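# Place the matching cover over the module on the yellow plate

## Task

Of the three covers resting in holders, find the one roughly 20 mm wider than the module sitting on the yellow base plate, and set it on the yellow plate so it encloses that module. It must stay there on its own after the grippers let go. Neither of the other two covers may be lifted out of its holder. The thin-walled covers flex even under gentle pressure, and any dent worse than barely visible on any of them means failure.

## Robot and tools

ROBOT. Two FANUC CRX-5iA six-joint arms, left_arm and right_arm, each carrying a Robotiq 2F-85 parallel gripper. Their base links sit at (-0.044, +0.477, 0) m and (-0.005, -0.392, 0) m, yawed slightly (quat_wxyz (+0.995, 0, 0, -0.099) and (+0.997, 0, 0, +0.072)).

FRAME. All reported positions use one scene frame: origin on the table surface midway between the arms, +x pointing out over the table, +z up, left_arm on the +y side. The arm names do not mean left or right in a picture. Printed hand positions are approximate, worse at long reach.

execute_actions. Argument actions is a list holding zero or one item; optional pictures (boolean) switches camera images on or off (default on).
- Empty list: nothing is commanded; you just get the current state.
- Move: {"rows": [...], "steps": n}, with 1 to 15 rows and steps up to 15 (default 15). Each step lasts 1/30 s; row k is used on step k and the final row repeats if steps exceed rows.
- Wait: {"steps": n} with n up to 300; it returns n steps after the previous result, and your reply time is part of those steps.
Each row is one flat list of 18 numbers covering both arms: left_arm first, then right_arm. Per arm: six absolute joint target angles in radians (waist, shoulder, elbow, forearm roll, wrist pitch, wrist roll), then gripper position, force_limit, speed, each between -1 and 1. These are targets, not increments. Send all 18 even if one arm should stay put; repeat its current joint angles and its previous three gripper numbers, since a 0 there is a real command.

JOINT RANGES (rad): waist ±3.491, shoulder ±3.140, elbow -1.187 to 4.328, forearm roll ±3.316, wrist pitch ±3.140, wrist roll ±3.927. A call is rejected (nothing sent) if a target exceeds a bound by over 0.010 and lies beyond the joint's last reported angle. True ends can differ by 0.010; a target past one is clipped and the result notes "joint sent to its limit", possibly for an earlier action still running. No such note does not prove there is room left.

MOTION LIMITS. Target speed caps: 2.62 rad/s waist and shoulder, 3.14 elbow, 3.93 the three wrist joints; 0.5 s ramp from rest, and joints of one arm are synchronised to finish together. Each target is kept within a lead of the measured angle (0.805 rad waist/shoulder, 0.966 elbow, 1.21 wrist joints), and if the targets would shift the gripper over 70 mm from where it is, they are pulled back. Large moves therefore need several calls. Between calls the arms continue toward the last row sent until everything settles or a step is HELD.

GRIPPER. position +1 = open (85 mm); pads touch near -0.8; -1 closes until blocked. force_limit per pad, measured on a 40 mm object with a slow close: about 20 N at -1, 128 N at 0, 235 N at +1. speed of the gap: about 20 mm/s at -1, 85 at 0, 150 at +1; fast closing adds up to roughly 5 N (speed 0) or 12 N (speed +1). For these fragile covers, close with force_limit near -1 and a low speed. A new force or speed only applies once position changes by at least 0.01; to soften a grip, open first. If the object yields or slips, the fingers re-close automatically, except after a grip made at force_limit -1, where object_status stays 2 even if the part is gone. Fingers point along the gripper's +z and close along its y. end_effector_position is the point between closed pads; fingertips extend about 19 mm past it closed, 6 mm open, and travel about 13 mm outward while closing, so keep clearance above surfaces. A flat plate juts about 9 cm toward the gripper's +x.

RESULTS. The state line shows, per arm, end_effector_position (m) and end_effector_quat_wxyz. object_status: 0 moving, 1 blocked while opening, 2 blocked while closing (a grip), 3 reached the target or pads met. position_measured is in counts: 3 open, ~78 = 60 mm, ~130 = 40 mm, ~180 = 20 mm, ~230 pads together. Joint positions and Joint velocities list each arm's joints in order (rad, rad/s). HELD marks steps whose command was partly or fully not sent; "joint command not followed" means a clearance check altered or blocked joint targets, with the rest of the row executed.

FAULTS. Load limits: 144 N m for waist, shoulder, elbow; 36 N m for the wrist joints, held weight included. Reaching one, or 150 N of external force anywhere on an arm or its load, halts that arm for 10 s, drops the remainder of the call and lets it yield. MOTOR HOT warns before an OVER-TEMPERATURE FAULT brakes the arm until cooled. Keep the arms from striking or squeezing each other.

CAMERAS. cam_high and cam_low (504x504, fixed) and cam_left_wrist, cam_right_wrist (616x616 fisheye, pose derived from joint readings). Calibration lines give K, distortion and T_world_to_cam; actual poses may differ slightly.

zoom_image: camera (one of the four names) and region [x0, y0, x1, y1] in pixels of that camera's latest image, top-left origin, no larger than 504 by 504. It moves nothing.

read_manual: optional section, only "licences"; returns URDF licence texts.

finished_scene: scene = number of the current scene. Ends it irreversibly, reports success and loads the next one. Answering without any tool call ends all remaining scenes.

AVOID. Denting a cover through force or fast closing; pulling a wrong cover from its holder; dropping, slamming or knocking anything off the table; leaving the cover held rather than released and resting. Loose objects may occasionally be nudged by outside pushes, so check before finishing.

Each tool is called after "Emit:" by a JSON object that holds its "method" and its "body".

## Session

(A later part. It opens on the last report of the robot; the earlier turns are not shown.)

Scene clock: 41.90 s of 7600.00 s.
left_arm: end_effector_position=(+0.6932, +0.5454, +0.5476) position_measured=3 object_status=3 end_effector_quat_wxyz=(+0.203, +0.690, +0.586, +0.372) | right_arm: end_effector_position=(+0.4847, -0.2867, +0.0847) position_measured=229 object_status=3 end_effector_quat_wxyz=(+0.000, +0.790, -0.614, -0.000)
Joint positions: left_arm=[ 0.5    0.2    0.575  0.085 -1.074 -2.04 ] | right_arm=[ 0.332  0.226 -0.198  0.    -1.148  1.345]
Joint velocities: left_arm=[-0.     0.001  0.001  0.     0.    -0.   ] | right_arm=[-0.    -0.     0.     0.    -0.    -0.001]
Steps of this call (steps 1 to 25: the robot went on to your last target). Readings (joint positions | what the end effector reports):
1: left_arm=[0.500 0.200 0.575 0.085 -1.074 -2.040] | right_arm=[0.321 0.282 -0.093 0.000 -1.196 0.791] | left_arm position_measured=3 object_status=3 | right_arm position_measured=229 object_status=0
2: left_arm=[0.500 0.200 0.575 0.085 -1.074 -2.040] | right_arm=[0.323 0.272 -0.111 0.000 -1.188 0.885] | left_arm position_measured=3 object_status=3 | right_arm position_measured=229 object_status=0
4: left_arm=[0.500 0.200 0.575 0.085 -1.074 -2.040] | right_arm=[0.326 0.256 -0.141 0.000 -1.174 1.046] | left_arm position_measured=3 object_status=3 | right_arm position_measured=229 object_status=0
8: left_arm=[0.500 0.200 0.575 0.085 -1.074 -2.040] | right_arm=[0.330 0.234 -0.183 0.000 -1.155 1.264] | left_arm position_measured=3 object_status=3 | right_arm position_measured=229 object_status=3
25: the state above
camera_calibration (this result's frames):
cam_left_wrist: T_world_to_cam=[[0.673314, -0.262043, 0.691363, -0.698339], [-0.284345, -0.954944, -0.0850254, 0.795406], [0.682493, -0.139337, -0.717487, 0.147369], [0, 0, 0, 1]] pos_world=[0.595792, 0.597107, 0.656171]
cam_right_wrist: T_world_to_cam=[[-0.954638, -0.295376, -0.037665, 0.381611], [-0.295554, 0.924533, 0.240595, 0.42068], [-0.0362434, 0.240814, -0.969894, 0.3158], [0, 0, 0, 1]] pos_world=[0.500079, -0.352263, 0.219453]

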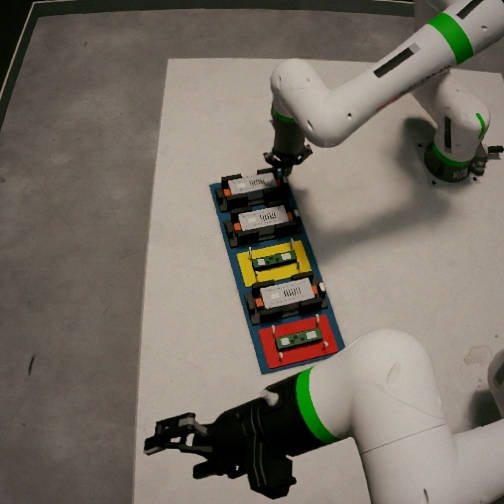

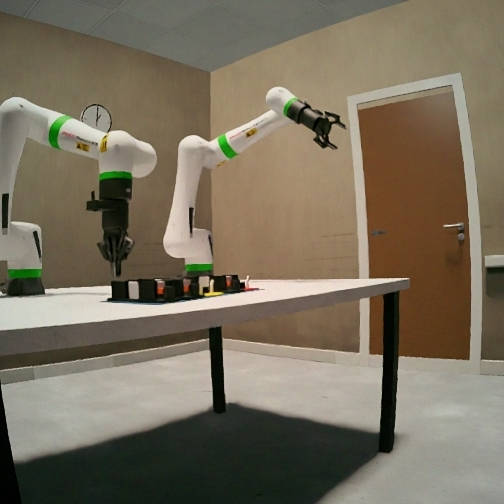

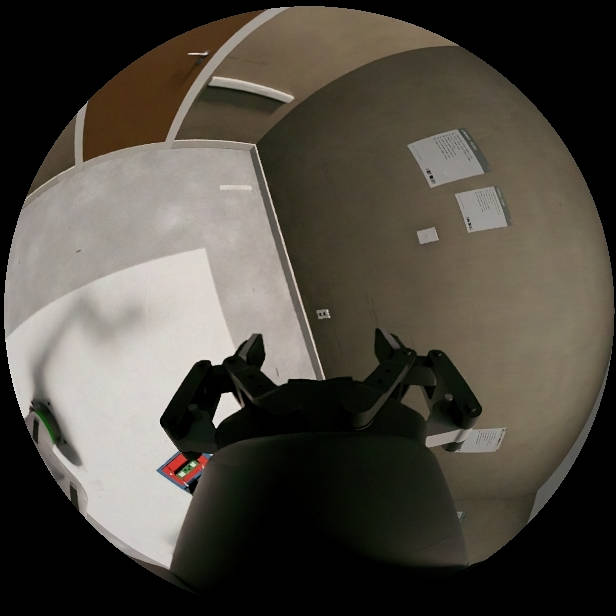

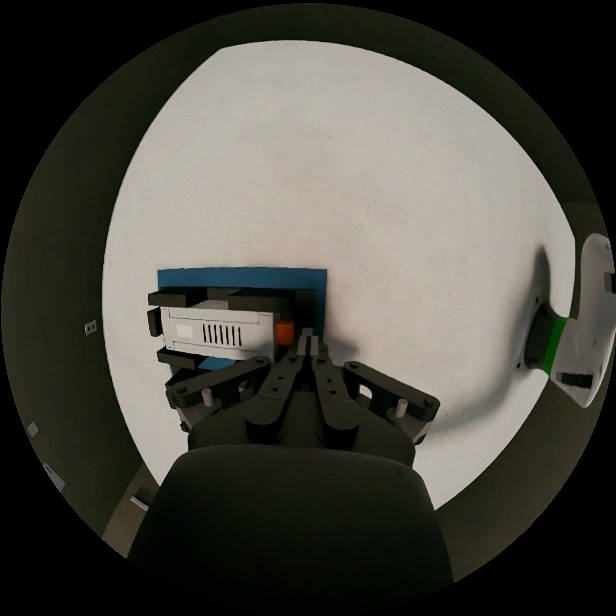

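Emit:
{"method": "execute_actions", "body": {"actions": [{"rows":[[0.5,0.2,0.575,0.085,-1.074,-2.04,1,0,0,0.332,0.2474,-0.2222,0,-1.101,1.345,-0.8,-1,1]],"steps":15}]}}

Emit:
{"method": "zoom_image", "body": {"camera": "cam_high", "region": [230, 140, 320, 220]}}

Emit:
{"method": "zoom_image", "body": {"camera": "cam_right_wrist", "region": [240, 280, 380, 400]}}

Scene clock: 43.33 s of 7600.00 s.
left_arm: end_effector_position=(+0.6932, +0.5454, +0.5476) position_measured=3 object_status=3 end_effector_quat_wxyz=(+0.203, +0.690, +0.586, +0.372) | right_arm: end_effector_position=(+0.4851, -0.2864, +0.0648) position_measured=229 object_status=3 end_effector_quat_wxyz=(-0.000, +0.790, -0.614, +0.000)
Joint positions: left_arm=[ 0.5    0.2    0.575  0.085 -1.074 -2.04 ] | right_arm=[ 0.332  0.247 -0.222 -0.    -1.101  1.345]
Joint velocities: left_arm=[-0.001 -0.     0.    -0.002 -0.    -0.   ] | right_arm=[ 0.001  0.     0.     0.001  0.    -0.   ]
Steps of this call (steps 1 to 15: the robot went on to your last target; steps 16 to 28: nothing new was sent; steps 29 to 43: all 15 steps of this action). Readings (joint positions | what the end effector reports):
29: left_arm=[0.500 0.200 0.575 0.085 -1.074 -2.040] | right_arm=[0.332 0.226 -0.198 -0.000 -1.147 1.345] | left_arm position_measured=3 object_status=3 | right_arm position_measured=229 object_status=3
30: left_arm=[0.500 0.200 0.575 0.085 -1.074 -2.040] | right_arm=[0.332 0.228 -0.202 0.000 -1.140 1.345] | left_arm position_measured=3 object_status=3 | right_arm position_measured=229 object_status=3
32: left_arm=[0.500 0.200 0.575 0.085 -1.074 -2.040] | right_arm=[0.332 0.242 -0.217 -0.000 -1.111 1.345] | left_arm position_measured=3 object_status=3 | right_arm position_measured=229 object_status=3
36: left_arm=[0.500 0.200 0.575 0.085 -1.074 -2.040] | right_arm=[0.332 0.247 -0.222 -0.000 -1.101 1.345] | left_arm position_measured=3 object_status=3 | right_arm position_measured=229 object_status=3
43: the state above
camera_calibration (this result's frames):
cam_left_wrist: T_world_to_cam=[[0.673314, -0.262043, 0.691363, -0.698339], [-0.284345, -0.954944, -0.0850253, 0.795406], [0.682493, -0.139337, -0.717488, 0.14737], [0, 0, 0, 1]] pos_world=[0.595792, 0.597107, 0.656171]
cam_right_wrist: T_world_to_cam=[[-0.954601, -0.295357, -0.0387319, 0.381388], [-0.295785, 0.924405, 0.240806, 0.425431], [-0.0353199, 0.24133, -0.9698, 0.296157], [0, 0, 0, 1]] pos_world=[0.50037, -0.352096, 0.199539]

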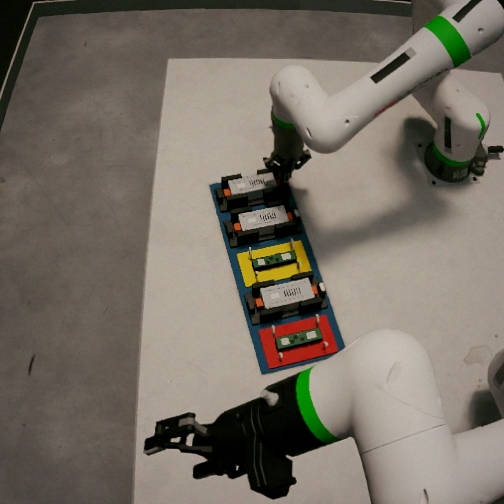

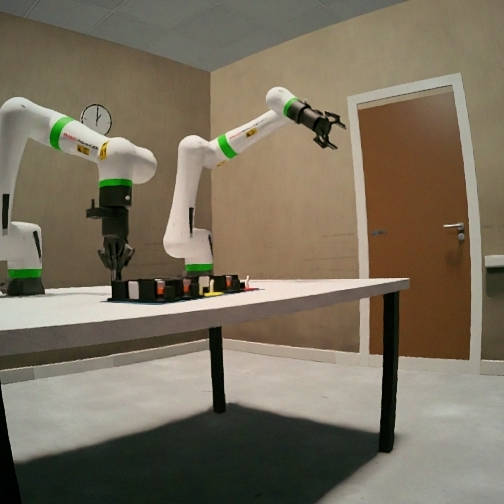

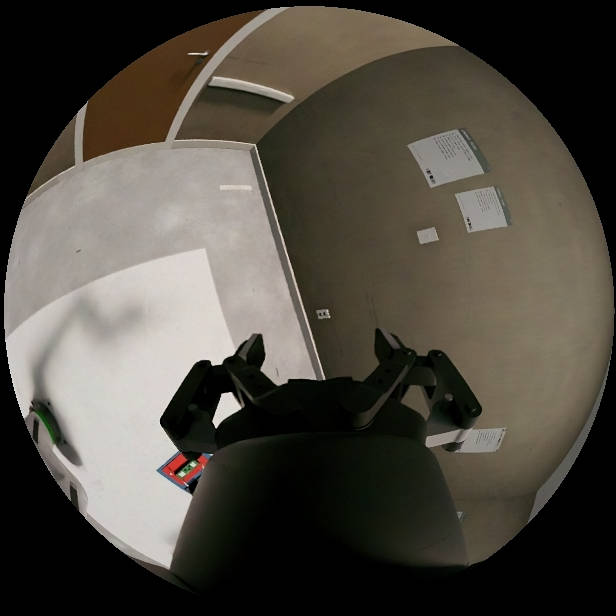

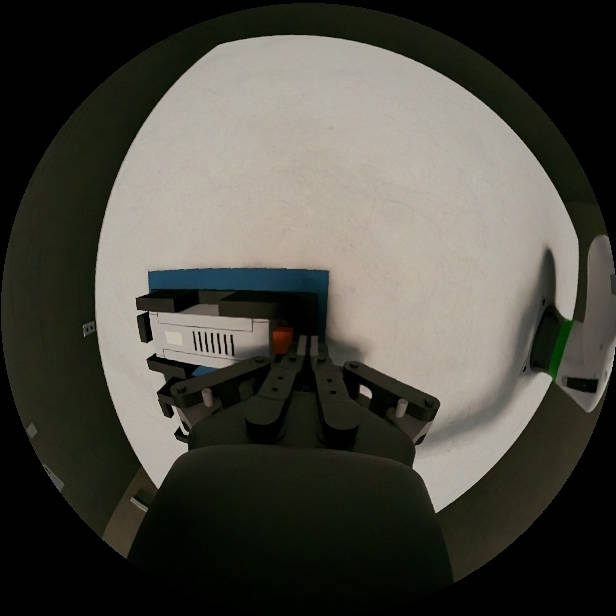

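Region (230, 140, 320, 220) of cam_high's 504x504 image, scaled by 5.600, with more detail than that image has.

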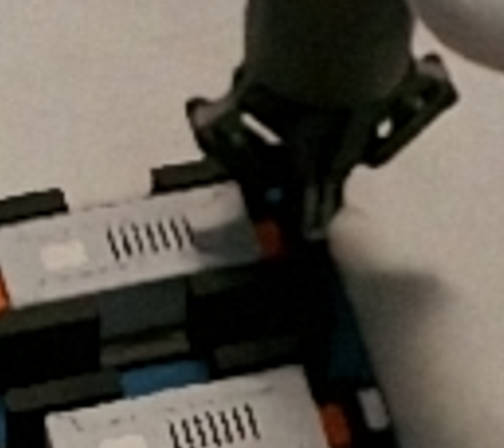

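Region (240, 280, 380, 400) of cam_right_wrist's 616x616 image, scaled by 3.600, with more detail than that image has; it fills the top 432 rows of this view, and the rest is white.

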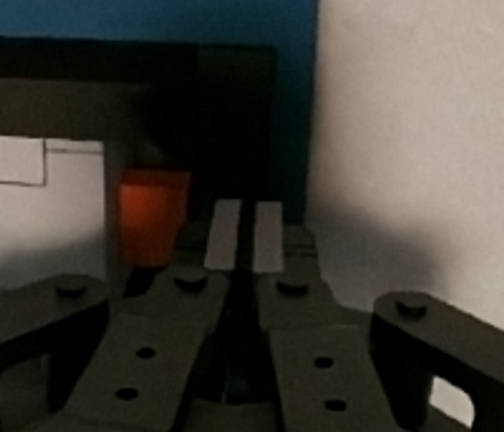

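Emit:
{"method": "execute_actions", "body": {"actions": [{"rows":[[0.5,0.2,0.575,0.085,-1.074,-2.04,1,0,0,0.332,0.255,-0.2306,0,-1.085,1.345,-0.8,-1,1]],"steps":15}]}}

Emit:
{"method": "zoom_image", "body": {"camera": "cam_high", "region": [230, 140, 320, 220]}}

Scene clock: 54.13 s of 7600.00 s.
left_arm: end_effector_position=(+0.6932, +0.5454, +0.5476) position_measured=3 object_status=3 end_effector_quat_wxyz=(+0.203, +0.690, +0.586, +0.372) | right_arm: end_effector_position=(+0.4854, -0.2865, +0.0615) position_measured=229 object_status=3 end_effector_quat_wxyz=(-0.000, +0.790, -0.613, +0.000)
Joint positions: left_arm=[ 0.5    0.2    0.575  0.085 -1.074 -2.04 ] | right_arm=[ 0.332  0.251 -0.226  0.    -1.092  1.345]
Joint velocities: left_arm=[-0.001 -0.001  0.001  0.    -0.001  0.001] | right_arm=[ 0.     0.     0.    -0.     0.    -0.001]
FORCE FAULT: contact force on the right arm reached its limit, and that arm stopped for 10 seconds. The contact can be on any part of that arm, not only on its tool. That arm's remaining commands of this call were not run. That arm holds still and accepts commands again. Move the arm away from the contact; if what it grips holds it there, let go first. Pushing or pulling that hard again can fault the arm again.
The stop of the right arm began at step 24 of this call (marked STOPPED below). From that step on that arm followed nothing that you had sent. 12 of its steps, steps kept back included, did not run and will not run. Nothing is kept back now, and the robot has no last target.
Steps of this call (steps 1 to 15: the robot went on to your last target; steps 16 to 20: nothing new was sent; steps 21 to 35: all 15 steps of this action; steps 36 to 324: the stop continued). Readings (joint positions | what the end effector reports):
21: left_arm=[0.500 0.200 0.575 0.085 -1.074 -2.040] | right_arm=[0.332 0.248 -0.223 0.000 -1.100 1.345] | left_arm position_measured=3 object_status=3 | right_arm position_measured=229 object_status=3
22: left_arm=[0.500 0.200 0.575 0.085 -1.074 -2.040] | right_arm=[0.332 0.250 -0.226 0.000 -1.094 1.345] | left_arm position_measured=3 object_status=3 | right_arm position_measured=229 object_status=3
24: left_arm=[0.500 0.200 0.575 0.085 -1.074 -2.040] | right_arm=[0.332 0.251 -0.226 0.000 -1.092 1.345] | left_arm position_measured=3 object_status=3 | right_arm position_measured=229 object_status=3 STOPPED (the right arm)
28: left_arm=[0.500 0.200 0.575 0.085 -1.074 -2.040] | right_arm=[0.332 0.251 -0.226 0.000 -1.092 1.345] | left_arm position_measured=3 object_status=3 | right_arm position_measured=229 object_status=3
324: the state above
camera_calibration (this result's frames):
cam_left_wrist: T_world_to_cam=[[0.673314, -0.262043, 0.691363, -0.698339], [-0.284345, -0.954944, -0.0850253, 0.795406], [0.682493, -0.139337, -0.717488, 0.147369], [0, 0, 0, 1]] pos_world=[0.595792, 0.597107, 0.656171]
cam_right_wrist: T_world_to_cam=[[-0.95448, -0.295606, -0.0398016, 0.381467], [-0.296294, 0.924317, 0.240518, 0.426563], [-0.0343093, 0.241362, -0.969828, 0.292481], [0, 0, 0, 1]] pos_world=[0.500526, -0.352109, 0.196244]

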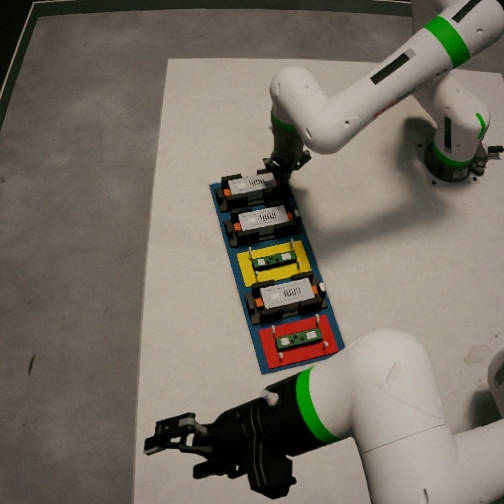

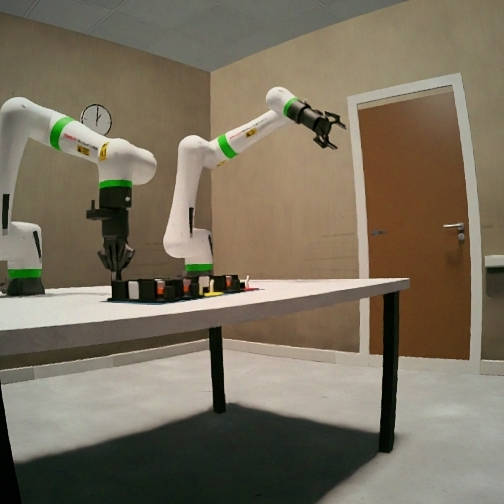

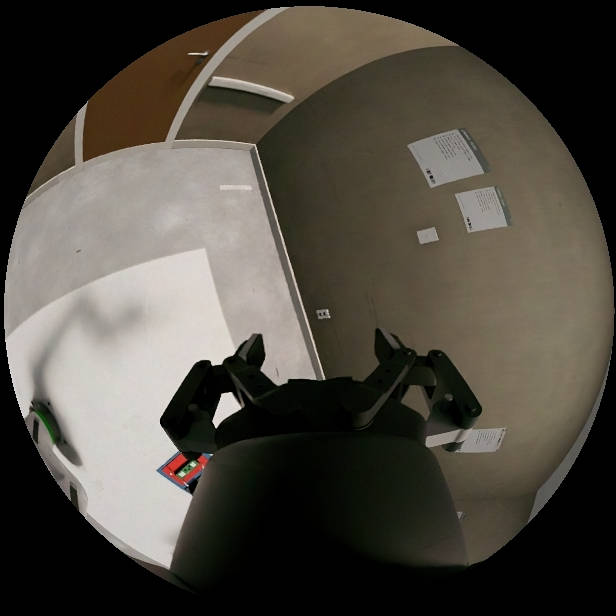

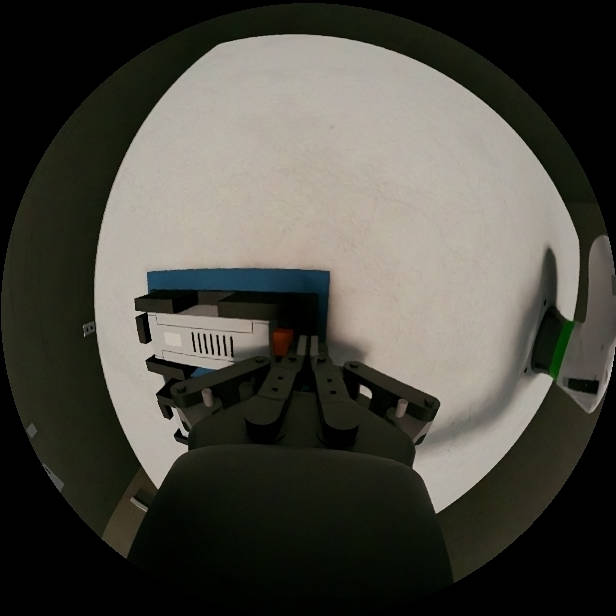

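Region (230, 140, 320, 220) of cam_high's 504x504 image, scaled by 5.600, with more detail than that image has.

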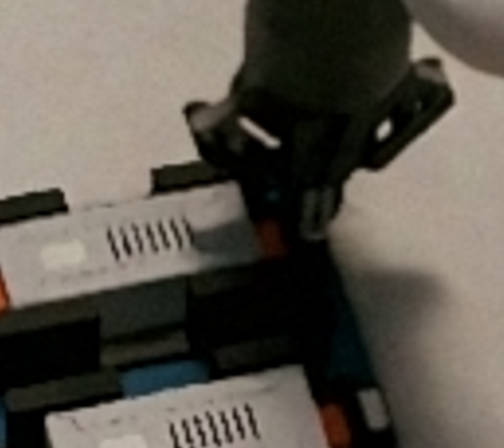

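Emit:
{"method": "execute_actions", "body": {"actions": [{"rows":[[0.5,0.2,0.575,0.085,-1.074,-2.04,1,0,0,0.332,0.21,-0.17,0,-1.19,1.0,0.55,-1,1]],"steps":12}], "pictures": false}}

Emit:
{"method": "execute_actions", "body": {"actions": [{"rows":[[0.5,0.2,0.575,0.085,-1.074,-2.04,1,0,0,0.296,0.414,0.137,0,-1.294,-0.19,0.55,-1,1]],"steps":15}], "pictures": false}}

Emit:
{"method": "execute_actions", "body": {"actions": [{"steps":20}]}}

Emit:
{"method": "zoom_image", "body": {"camera": "cam_right_wrist", "region": [260, 215, 370, 390]}}

Scene clock: 57.27 s of 7600.00 s.
left_arm: end_effector_position=(+0.6932, +0.5454, +0.5476) position_measured=3 object_status=3 end_effector_quat_wxyz=(+0.203, +0.690, +0.586, +0.372) | right_arm: end_effector_position=(+0.4861, -0.2859, +0.1023) position_measured=106 object_status=0 end_effector_quat_wxyz=(+0.000, -0.676, +0.737, -0.000)
Joint positions: left_arm=[ 0.5    0.2    0.575  0.085 -1.074 -2.04 ] | right_arm=[ 0.332  0.211 -0.171  0.    -1.188  1.009]
Joint velocities: left_arm=[ 0.    -0.    -0.     0.001  0.     0.   ] | right_arm=[-0.001 -0.04   0.055 -0.    -0.096 -0.336]
Steps of this call (steps 1 to 82: nothing new was sent; steps 83 to 94: all 12 steps of this action). Readings (joint positions | what the end effector reports):
83: left_arm=[0.500 0.200 0.575 0.085 -1.074 -2.040] | right_arm=[0.332 0.251 -0.226 0.001 -1.092 1.345] | left_arm position_measured=3 object_status=3 | right_arm position_measured=229 object_status=0
84: left_arm=[0.500 0.200 0.575 0.085 -1.074 -2.040] | right_arm=[0.332 0.251 -0.225 0.000 -1.094 1.337] | left_arm position_measured=3 object_status=3 | right_arm position_measured=227 object_status=0
86: left_arm=[0.500 0.200 0.575 0.085 -1.074 -2.040] | right_arm=[0.332 0.246 -0.219 0.000 -1.106 1.297] | left_arm position_measured=3 object_status=3 | right_arm position_measured=209 object_status=0
90: left_arm=[0.500 0.200 0.575 0.085 -1.074 -2.040] | right_arm=[0.332 0.225 -0.190 0.000 -1.155 1.123] | left_arm position_measured=3 object_status=3 | right_arm position_measured=158 object_status=0
94: the state above

Scene clock: 57.77 s of 7600.00 s.
left_arm: end_effector_position=(+0.6932, +0.5454, +0.5476) position_measured=3 object_status=3 end_effector_quat_wxyz=(+0.203, +0.690, +0.586, +0.372) | right_arm: end_effector_position=(+0.5493, -0.2693, +0.1181) position_measured=59 object_status=3 end_effector_quat_wxyz=(-0.001, -0.286, +0.958, -0.000)
Joint positions: left_arm=[ 0.5    0.2    0.575  0.085 -1.074 -2.04 ] | right_arm=[ 0.306  0.355  0.052  0.    -1.27   0.129]
Joint velocities: left_arm=[-0.    -0.     0.001 -0.001 -0.001  0.   ] | right_arm=[-0.072  0.409  0.582 -0.    -0.165 -2.183]
Steps of this call (steps 1 to 15: all 15 steps of this action). Readings (joint positions | what the end effector reports):
1: left_arm=[0.500 0.200 0.575 0.085 -1.074 -2.040] | right_arm=[0.332 0.210 -0.170 0.000 -1.190 1.000] | left_arm position_measured=3 object_status=3 | right_arm position_measured=92 object_status=0
2: left_arm=[0.500 0.200 0.575 0.085 -1.074 -2.040] | right_arm=[0.332 0.211 -0.167 0.000 -1.192 0.987] | left_arm position_measured=3 object_status=3 | right_arm position_measured=80 object_status=0
4: left_arm=[0.500 0.200 0.575 0.085 -1.074 -2.040] | right_arm=[0.331 0.218 -0.155 0.000 -1.198 0.937] | left_arm position_measured=3 object_status=3 | right_arm position_measured=65 object_status=0
8: left_arm=[0.500 0.200 0.575 0.085 -1.074 -2.040] | right_arm=[0.325 0.250 -0.104 0.000 -1.220 0.732] | left_arm position_measured=3 object_status=3 | right_arm position_measured=60 object_status=0
15: the state above

Scene clock: 58.43 s of 7600.00 s.
left_arm: end_effector_position=(+0.6932, +0.5454, +0.5476) position_measured=3 object_status=3 end_effector_quat_wxyz=(+0.203, +0.690, +0.586, +0.372) | right_arm: end_effector_position=(+0.5742, -0.2639, +0.1196) position_measured=59 object_status=3 end_effector_quat_wxyz=(-0.000, -0.124, +0.992, -0.000)
Joint positions: left_arm=[ 0.5    0.2    0.575  0.085 -1.074 -2.04 ] | right_arm=[ 0.296  0.414  0.137 -0.    -1.294 -0.19 ]
Joint velocities: left_arm=[-0.001  0.    -0.    -0.001 -0.    -0.   ] | right_arm=[ 0.001  0.     0.    -0.001  0.    -0.001]
Steps of this call (steps 1 to 20: the robot went on to your last target). Readings (joint positions | what the end effector reports):
1: left_arm=[0.500 0.200 0.575 0.085 -1.074 -2.040] | right_arm=[0.304 0.368 0.071 0.000 -1.275 0.059] | left_arm position_measured=3 object_status=3 | right_arm position_measured=59 object_status=3
2: left_arm=[0.500 0.200 0.575 0.085 -1.074 -2.040] | right_arm=[0.302 0.379 0.087 0.000 -1.280 -0.002] | left_arm position_measured=3 object_status=3 | right_arm position_measured=59 object_status=3
4: left_arm=[0.500 0.200 0.575 0.085 -1.074 -2.040] | right_arm=[0.299 0.397 0.113 0.000 -1.287 -0.099] | left_arm position_measured=3 object_status=3 | right_arm position_measured=59 object_status=3
8: left_arm=[0.500 0.200 0.575 0.085 -1.074 -2.040] | right_arm=[0.296 0.414 0.136 0.000 -1.294 -0.187] | left_arm position_measured=3 object_status=3 | right_arm position_measured=59 object_status=3
20: the state above
camera_calibration (this result's frames):
cam_left_wrist: T_world_to_cam=[[0.673313, -0.262042, 0.691363, -0.69834], [-0.284344, -0.954945, -0.0850246, 0.795405], [0.682494, -0.139337, -0.717487, 0.147369], [0, 0, 0, 1]] pos_world=[0.595792, 0.597107, 0.656171]
cam_right_wrist: T_world_to_cam=[[-0.295174, 0.954669, -0.0384712, 0.426438], [0.924545, 0.295554, 0.240549, -0.448843], [0.241015, 0.0354356, -0.969874, 0.134034], [0, 0, 0, 1]] pos_world=[0.508545, -0.279199, 0.25437]

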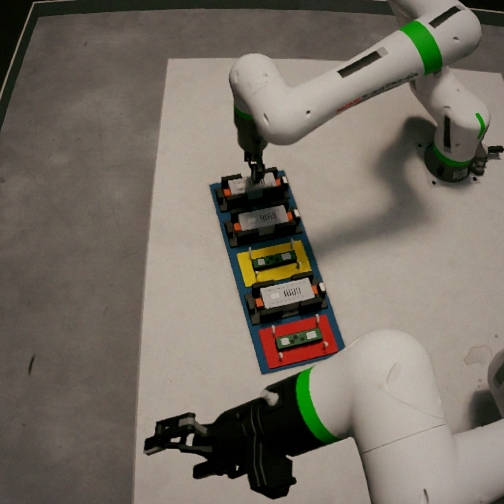

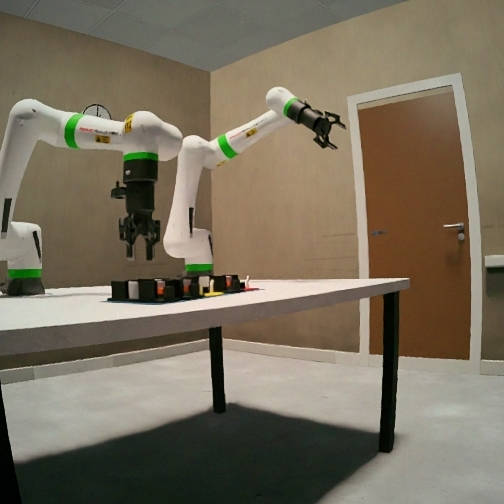

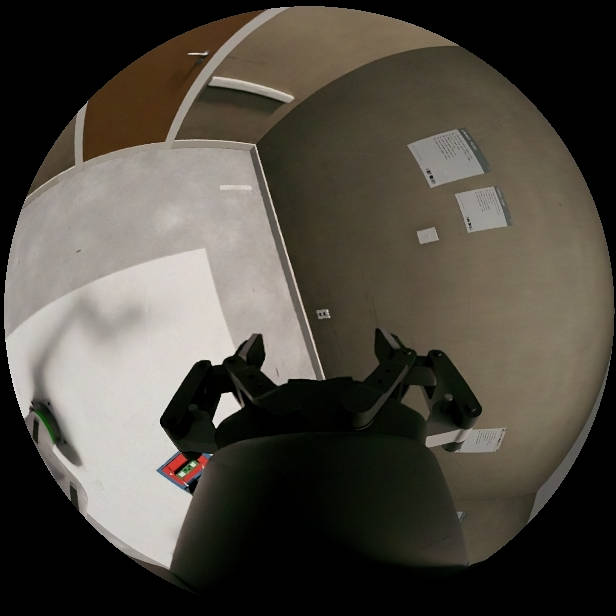

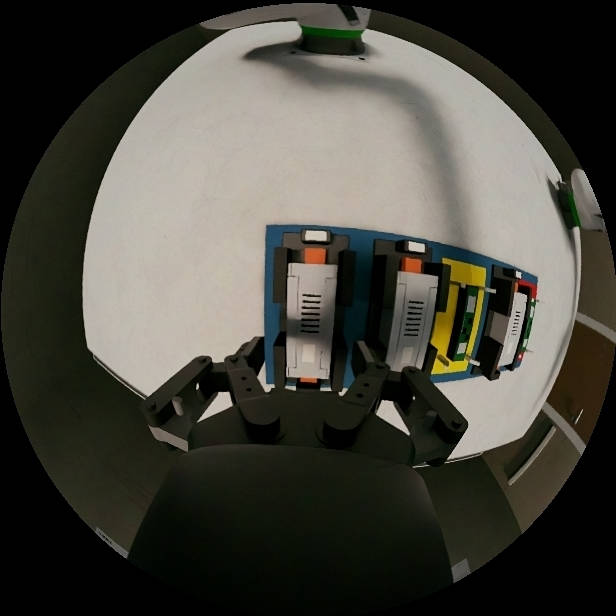

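Region (260, 215, 370, 390) of cam_right_wrist's 616x616 image, scaled by 2.880, with more detail than that image has; it fills the left 317 columns of this view, and the rest is white.

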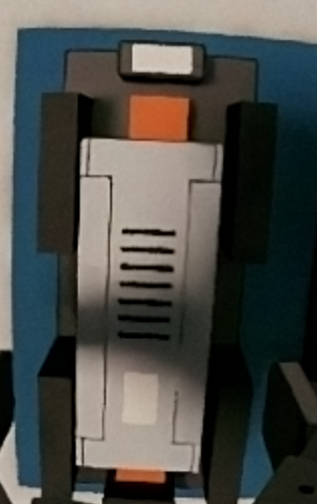

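Emit:
{"method": "execute_actions", "body": {"actions": [{"rows":[[0.5,0.2,0.575,0.085,-1.074,-2.04,1,0,0,0.296,0.4715,0.0465,0,-1.146,-0.19,0.55,-1,1]],"steps":15}], "pictures": false}}

Emit:
{"method": "execute_actions", "body": {"actions": [{"rows":[[0.5,0.2,0.575,0.085,-1.074,-2.04,1,0,0,0.296,0.482,0.036,0,-1.125,-0.19,0.24,-1,-0.5]],"steps":15}]}}

Emit:
{"method": "zoom_image", "body": {"camera": "cam_low", "region": [90, 230, 210, 310]}}

Scene clock: 60.20 s of 7600.00 s.
left_arm: end_effector_position=(+0.6932, +0.5454, +0.5476) position_measured=3 object_status=3 end_effector_quat_wxyz=(+0.203, +0.690, +0.586, +0.372) | right_arm: end_effector_position=(+0.5736, -0.2642, +0.0497) position_measured=59 object_status=3 end_effector_quat_wxyz=(-0.000, -0.124, +0.992, -0.000)
Joint positions: left_arm=[ 0.5    0.2    0.575  0.085 -1.074 -2.04 ] | right_arm=[ 0.296  0.472  0.047 -0.    -1.146 -0.19 ]
Joint velocities: left_arm=[-0.     0.    -0.    -0.001 -0.     0.   ] | right_arm=[ 0.    -0.001 -0.001 -0.     0.    -0.   ]
Steps of this call (steps 1 to 15: the robot went on to your last target; steps 16 to 38: nothing new was sent; steps 39 to 53: all 15 steps of this action). Readings (joint positions | what the end effector reports):
39: left_arm=[0.500 0.200 0.575 0.085 -1.074 -2.040] | right_arm=[0.296 0.414 0.137 -0.000 -1.293 -0.190] | left_arm position_measured=3 object_status=3 | right_arm position_measured=59 object_status=3
40: left_arm=[0.500 0.200 0.575 0.085 -1.074 -2.040] | right_arm=[0.296 0.417 0.133 -0.000 -1.286 -0.190] | left_arm position_measured=3 object_status=3 | right_arm position_measured=59 object_status=3
42: left_arm=[0.500 0.200 0.575 0.085 -1.074 -2.040] | right_arm=[0.296 0.432 0.108 -0.000 -1.246 -0.190] | left_arm position_measured=3 object_status=3 | right_arm position_measured=59 object_status=3
46: left_arm=[0.500 0.200 0.575 0.085 -1.074 -2.040] | right_arm=[0.296 0.470 0.050 -0.000 -1.152 -0.190] | left_arm position_measured=3 object_status=3 | right_arm position_measured=59 object_status=3
53: the state above

Scene clock: 60.70 s of 7600.00 s.
left_arm: end_effector_position=(+0.6932, +0.5454, +0.5476) position_measured=3 object_status=3 end_effector_quat_wxyz=(+0.203, +0.690, +0.586, +0.372) | right_arm: end_effector_position=(+0.5737, -0.2642, +0.0397) position_measured=99 object_status=0 end_effector_quat_wxyz=(-0.000, -0.124, +0.992, -0.000)
Joint positions: left_arm=[ 0.5    0.2    0.575  0.085 -1.074 -2.04 ] | right_arm=[ 0.296  0.482  0.036  0.    -1.125 -0.19 ]
Joint velocities: left_arm=[ 0.001 -0.    -0.     0.001  0.001 -0.   ] | right_arm=[ 0.  0.  0.  0.  0. -0.]
Steps of this call (steps 1 to 15: all 15 steps of this action). Readings (joint positions | what the end effector reports):
1: left_arm=[0.500 0.200 0.575 0.085 -1.074 -2.040] | right_arm=[0.296 0.472 0.046 -0.000 -1.145 -0.190] | left_arm position_measured=3 object_status=3 | right_arm position_measured=59 object_status=0
2: left_arm=[0.500 0.200 0.575 0.085 -1.074 -2.040] | right_arm=[0.296 0.474 0.043 0.000 -1.138 -0.190] | left_arm position_measured=3 object_status=3 | right_arm position_measured=60 object_status=0
4: left_arm=[0.500 0.200 0.575 0.085 -1.074 -2.040] | right_arm=[0.296 0.481 0.037 0.000 -1.127 -0.190] | left_arm position_measured=3 object_status=3 | right_arm position_measured=67 object_status=0
8: left_arm=[0.500 0.200 0.575 0.085 -1.074 -2.040] | right_arm=[0.296 0.482 0.036 0.000 -1.125 -0.190] | left_arm position_measured=3 object_status=3 | right_arm position_measured=84 object_status=0
15: the state above
camera_calibration (this result's frames):
cam_left_wrist: T_world_to_cam=[[0.673313, -0.262042, 0.691363, -0.69834], [-0.284344, -0.954945, -0.0850247, 0.795405], [0.682494, -0.139337, -0.717487, 0.147369], [0, 0, 0, 1]] pos_world=[0.595792, 0.597107, 0.656171]
cam_right_wrist: T_world_to_cam=[[-0.295175, 0.954666, -0.0385345, 0.423473], [0.924532, 0.295568, 0.240582, -0.429087], [0.241065, 0.0353871, -0.969864, 0.0565769], [0, 0, 0, 1]] pos_world=[0.508065, -0.279453, 0.174421]

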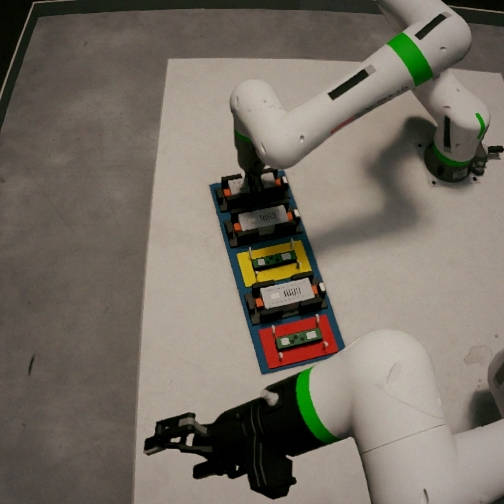

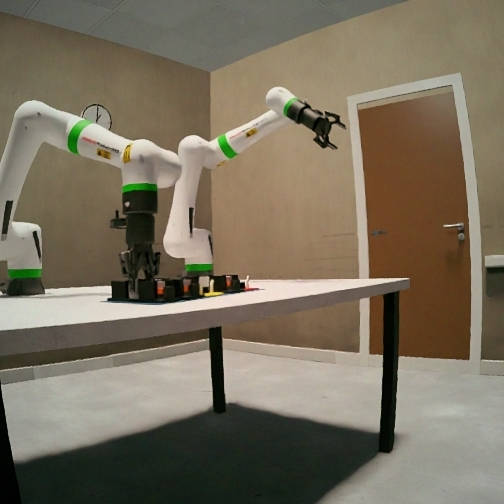

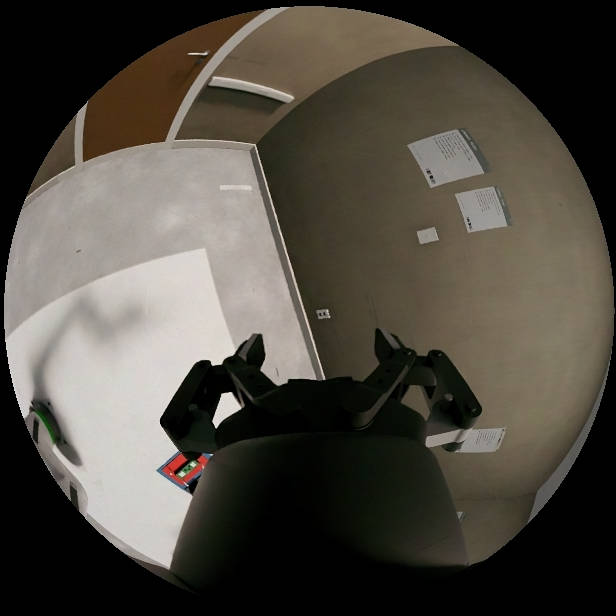

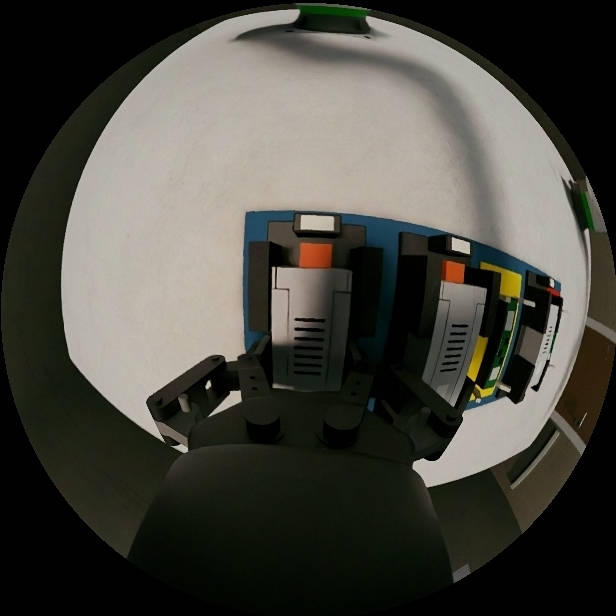

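Region (90, 230, 210, 310) of cam_low's 504x504 image, scaled by 4.200, with more detail than that image has.

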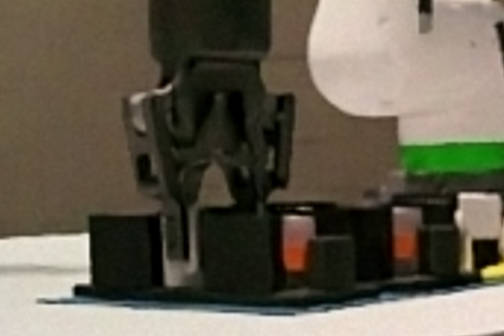

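Emit:
{"method": "execute_actions", "body": {"actions": [{"rows":[[0.5,0.2,0.575,0.085,-1.074,-2.04,1,0,0,0.301,0.482,0.036,0,-1.125,-0.185,-1,-1,-1]],"steps":15}], "pictures": false}}

Emit:
{"method": "execute_actions", "body": {"actions": [{"steps":25}]}}

Emit:
{"method": "zoom_image", "body": {"camera": "cam_right_wrist", "region": [230, 200, 400, 400]}}

Scene clock: 62.60 s of 7600.00 s.
left_arm: end_effector_position=(+0.6932, +0.5454, +0.5476) position_measured=3 object_status=3 end_effector_quat_wxyz=(+0.203, +0.690, +0.586, +0.372) | right_arm: end_effector_position=(+0.5730, -0.2613, +0.0396) position_measured=120 object_status=0 end_effector_quat_wxyz=(-0.000, -0.129, +0.992, -0.000)
Joint positions: left_arm=[ 0.5    0.2    0.575  0.085 -1.074 -2.04 ] | right_arm=[ 0.301  0.482  0.036 -0.    -1.125 -0.185]
Joint velocities: left_arm=[-0. -0. -0. -0.  0. -0.] | right_arm=[ 0.    -0.    -0.     0.    -0.    -0.001]
Steps of this call (steps 1 to 15: the robot went on to your last target; steps 16 to 42: nothing new was sent; steps 43 to 57: all 15 steps of this action). Readings (joint positions | what the end effector reports):
43: left_arm=[0.500 0.200 0.575 0.085 -1.074 -2.040] | right_arm=[0.296 0.482 0.036 -0.000 -1.125 -0.190] | left_arm position_measured=3 object_status=3 | right_arm position_measured=99 object_status=0
44: left_arm=[0.500 0.200 0.575 0.085 -1.074 -2.040] | right_arm=[0.298 0.482 0.036 -0.000 -1.125 -0.189] | left_arm position_measured=3 object_status=3 | right_arm position_measured=99 object_status=0
46: left_arm=[0.500 0.200 0.575 0.085 -1.074 -2.040] | right_arm=[0.301 0.482 0.036 -0.000 -1.125 -0.186] | left_arm position_measured=3 object_status=3 | right_arm position_measured=102 object_status=0
50: left_arm=[0.500 0.200 0.575 0.085 -1.074 -2.040] | right_arm=[0.301 0.482 0.036 -0.000 -1.125 -0.185] | left_arm position_measured=3 object_status=3 | right_arm position_measured=108 object_status=0
57: the state above

Scene clock: 63.43 s of 7600.00 s.
left_arm: end_effector_position=(+0.6932, +0.5454, +0.5476) position_measured=3 object_status=3 end_effector_quat_wxyz=(+0.203, +0.690, +0.586, +0.372) | right_arm: end_effector_position=(+0.5730, -0.2613, +0.0396) position_measured=122 object_status=2 end_effector_quat_wxyz=(-0.000, -0.129, +0.992, -0.000)
Joint positions: left_arm=[ 0.5    0.2    0.575  0.085 -1.074 -2.04 ] | right_arm=[ 0.301  0.482  0.036 -0.    -1.125 -0.185]
Joint velocities: left_arm=[ 0.  0. -0.  0.  0. -0.] | right_arm=[ 0.    -0.    -0.     0.    -0.    -0.002]
Steps of this call (steps 1 to 15: the robot went on to your last target; steps 16 to 25: nothing new was sent). Readings (joint positions | what the end effector reports):
1: left_arm=[0.500 0.200 0.575 0.085 -1.074 -2.040] | right_arm=[0.301 0.482 0.036 -0.000 -1.125 -0.185] | left_arm position_measured=3 object_status=3 | right_arm position_measured=121 object_status=0
2: left_arm=[0.500 0.200 0.575 0.085 -1.074 -2.040] | right_arm=[0.301 0.482 0.036 -0.000 -1.125 -0.185] | left_arm position_measured=3 object_status=3 | right_arm position_measured=122 object_status=0
4: left_arm=[0.500 0.200 0.575 0.085 -1.074 -2.040] | right_arm=[0.301 0.482 0.036 -0.000 -1.125 -0.185] | left_arm position_measured=3 object_status=3 | right_arm position_measured=122 object_status=0
8: left_arm=[0.500 0.200 0.575 0.085 -1.074 -2.040] | right_arm=[0.301 0.482 0.036 -0.000 -1.125 -0.185] | left_arm position_measured=3 object_status=3 | right_arm position_measured=122 object_status=2
25: the state above
All arms were judged still, so your last target was given up. Only a new action makes them travel on or press farther. Fingers that are still opening or closing keep moving.
camera_calibration (this result's frames):
cam_left_wrist: T_world_to_cam=[[0.673314, -0.262042, 0.691363, -0.69834], [-0.284344, -0.954945, -0.0850246, 0.795405], [0.682493, -0.139337, -0.717487, 0.147369], [0, 0, 0, 1]] pos_world=[0.595792, 0.597107, 0.656171]
cam_right_wrist: T_world_to_cam=[[-0.304705, 0.951669, -0.0384883, 0.42517], [0.921548, 0.304789, 0.240526, -0.425197], [0.240632, 0.0378207, -0.969879, 0.0574794], [0, 0, 0, 1]] pos_world=[0.50756, -0.2772, 0.174383]

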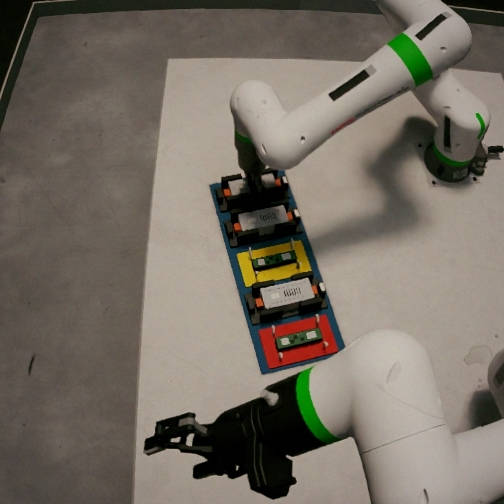

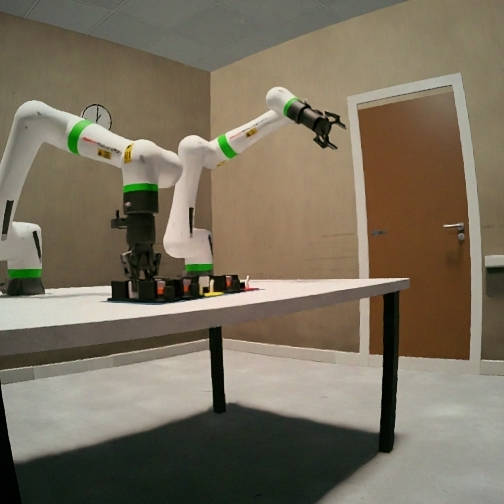

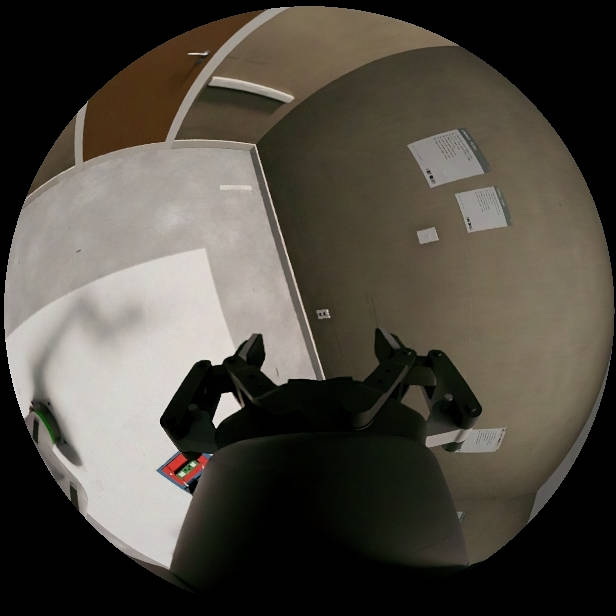

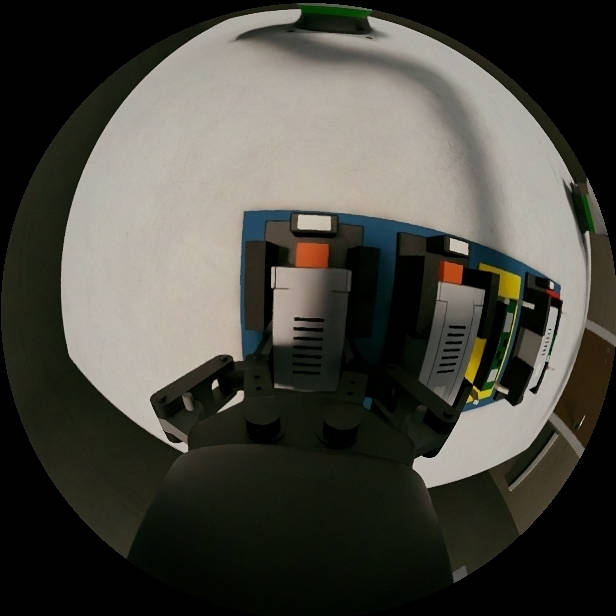

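Region (230, 200, 400, 400) of cam_right_wrist's 616x616 image, scaled by 2.520, with more detail than that image has; it fills the left 428 columns of this view, and the rest is white.

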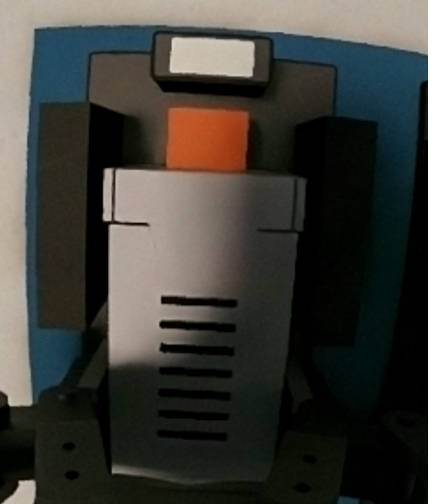

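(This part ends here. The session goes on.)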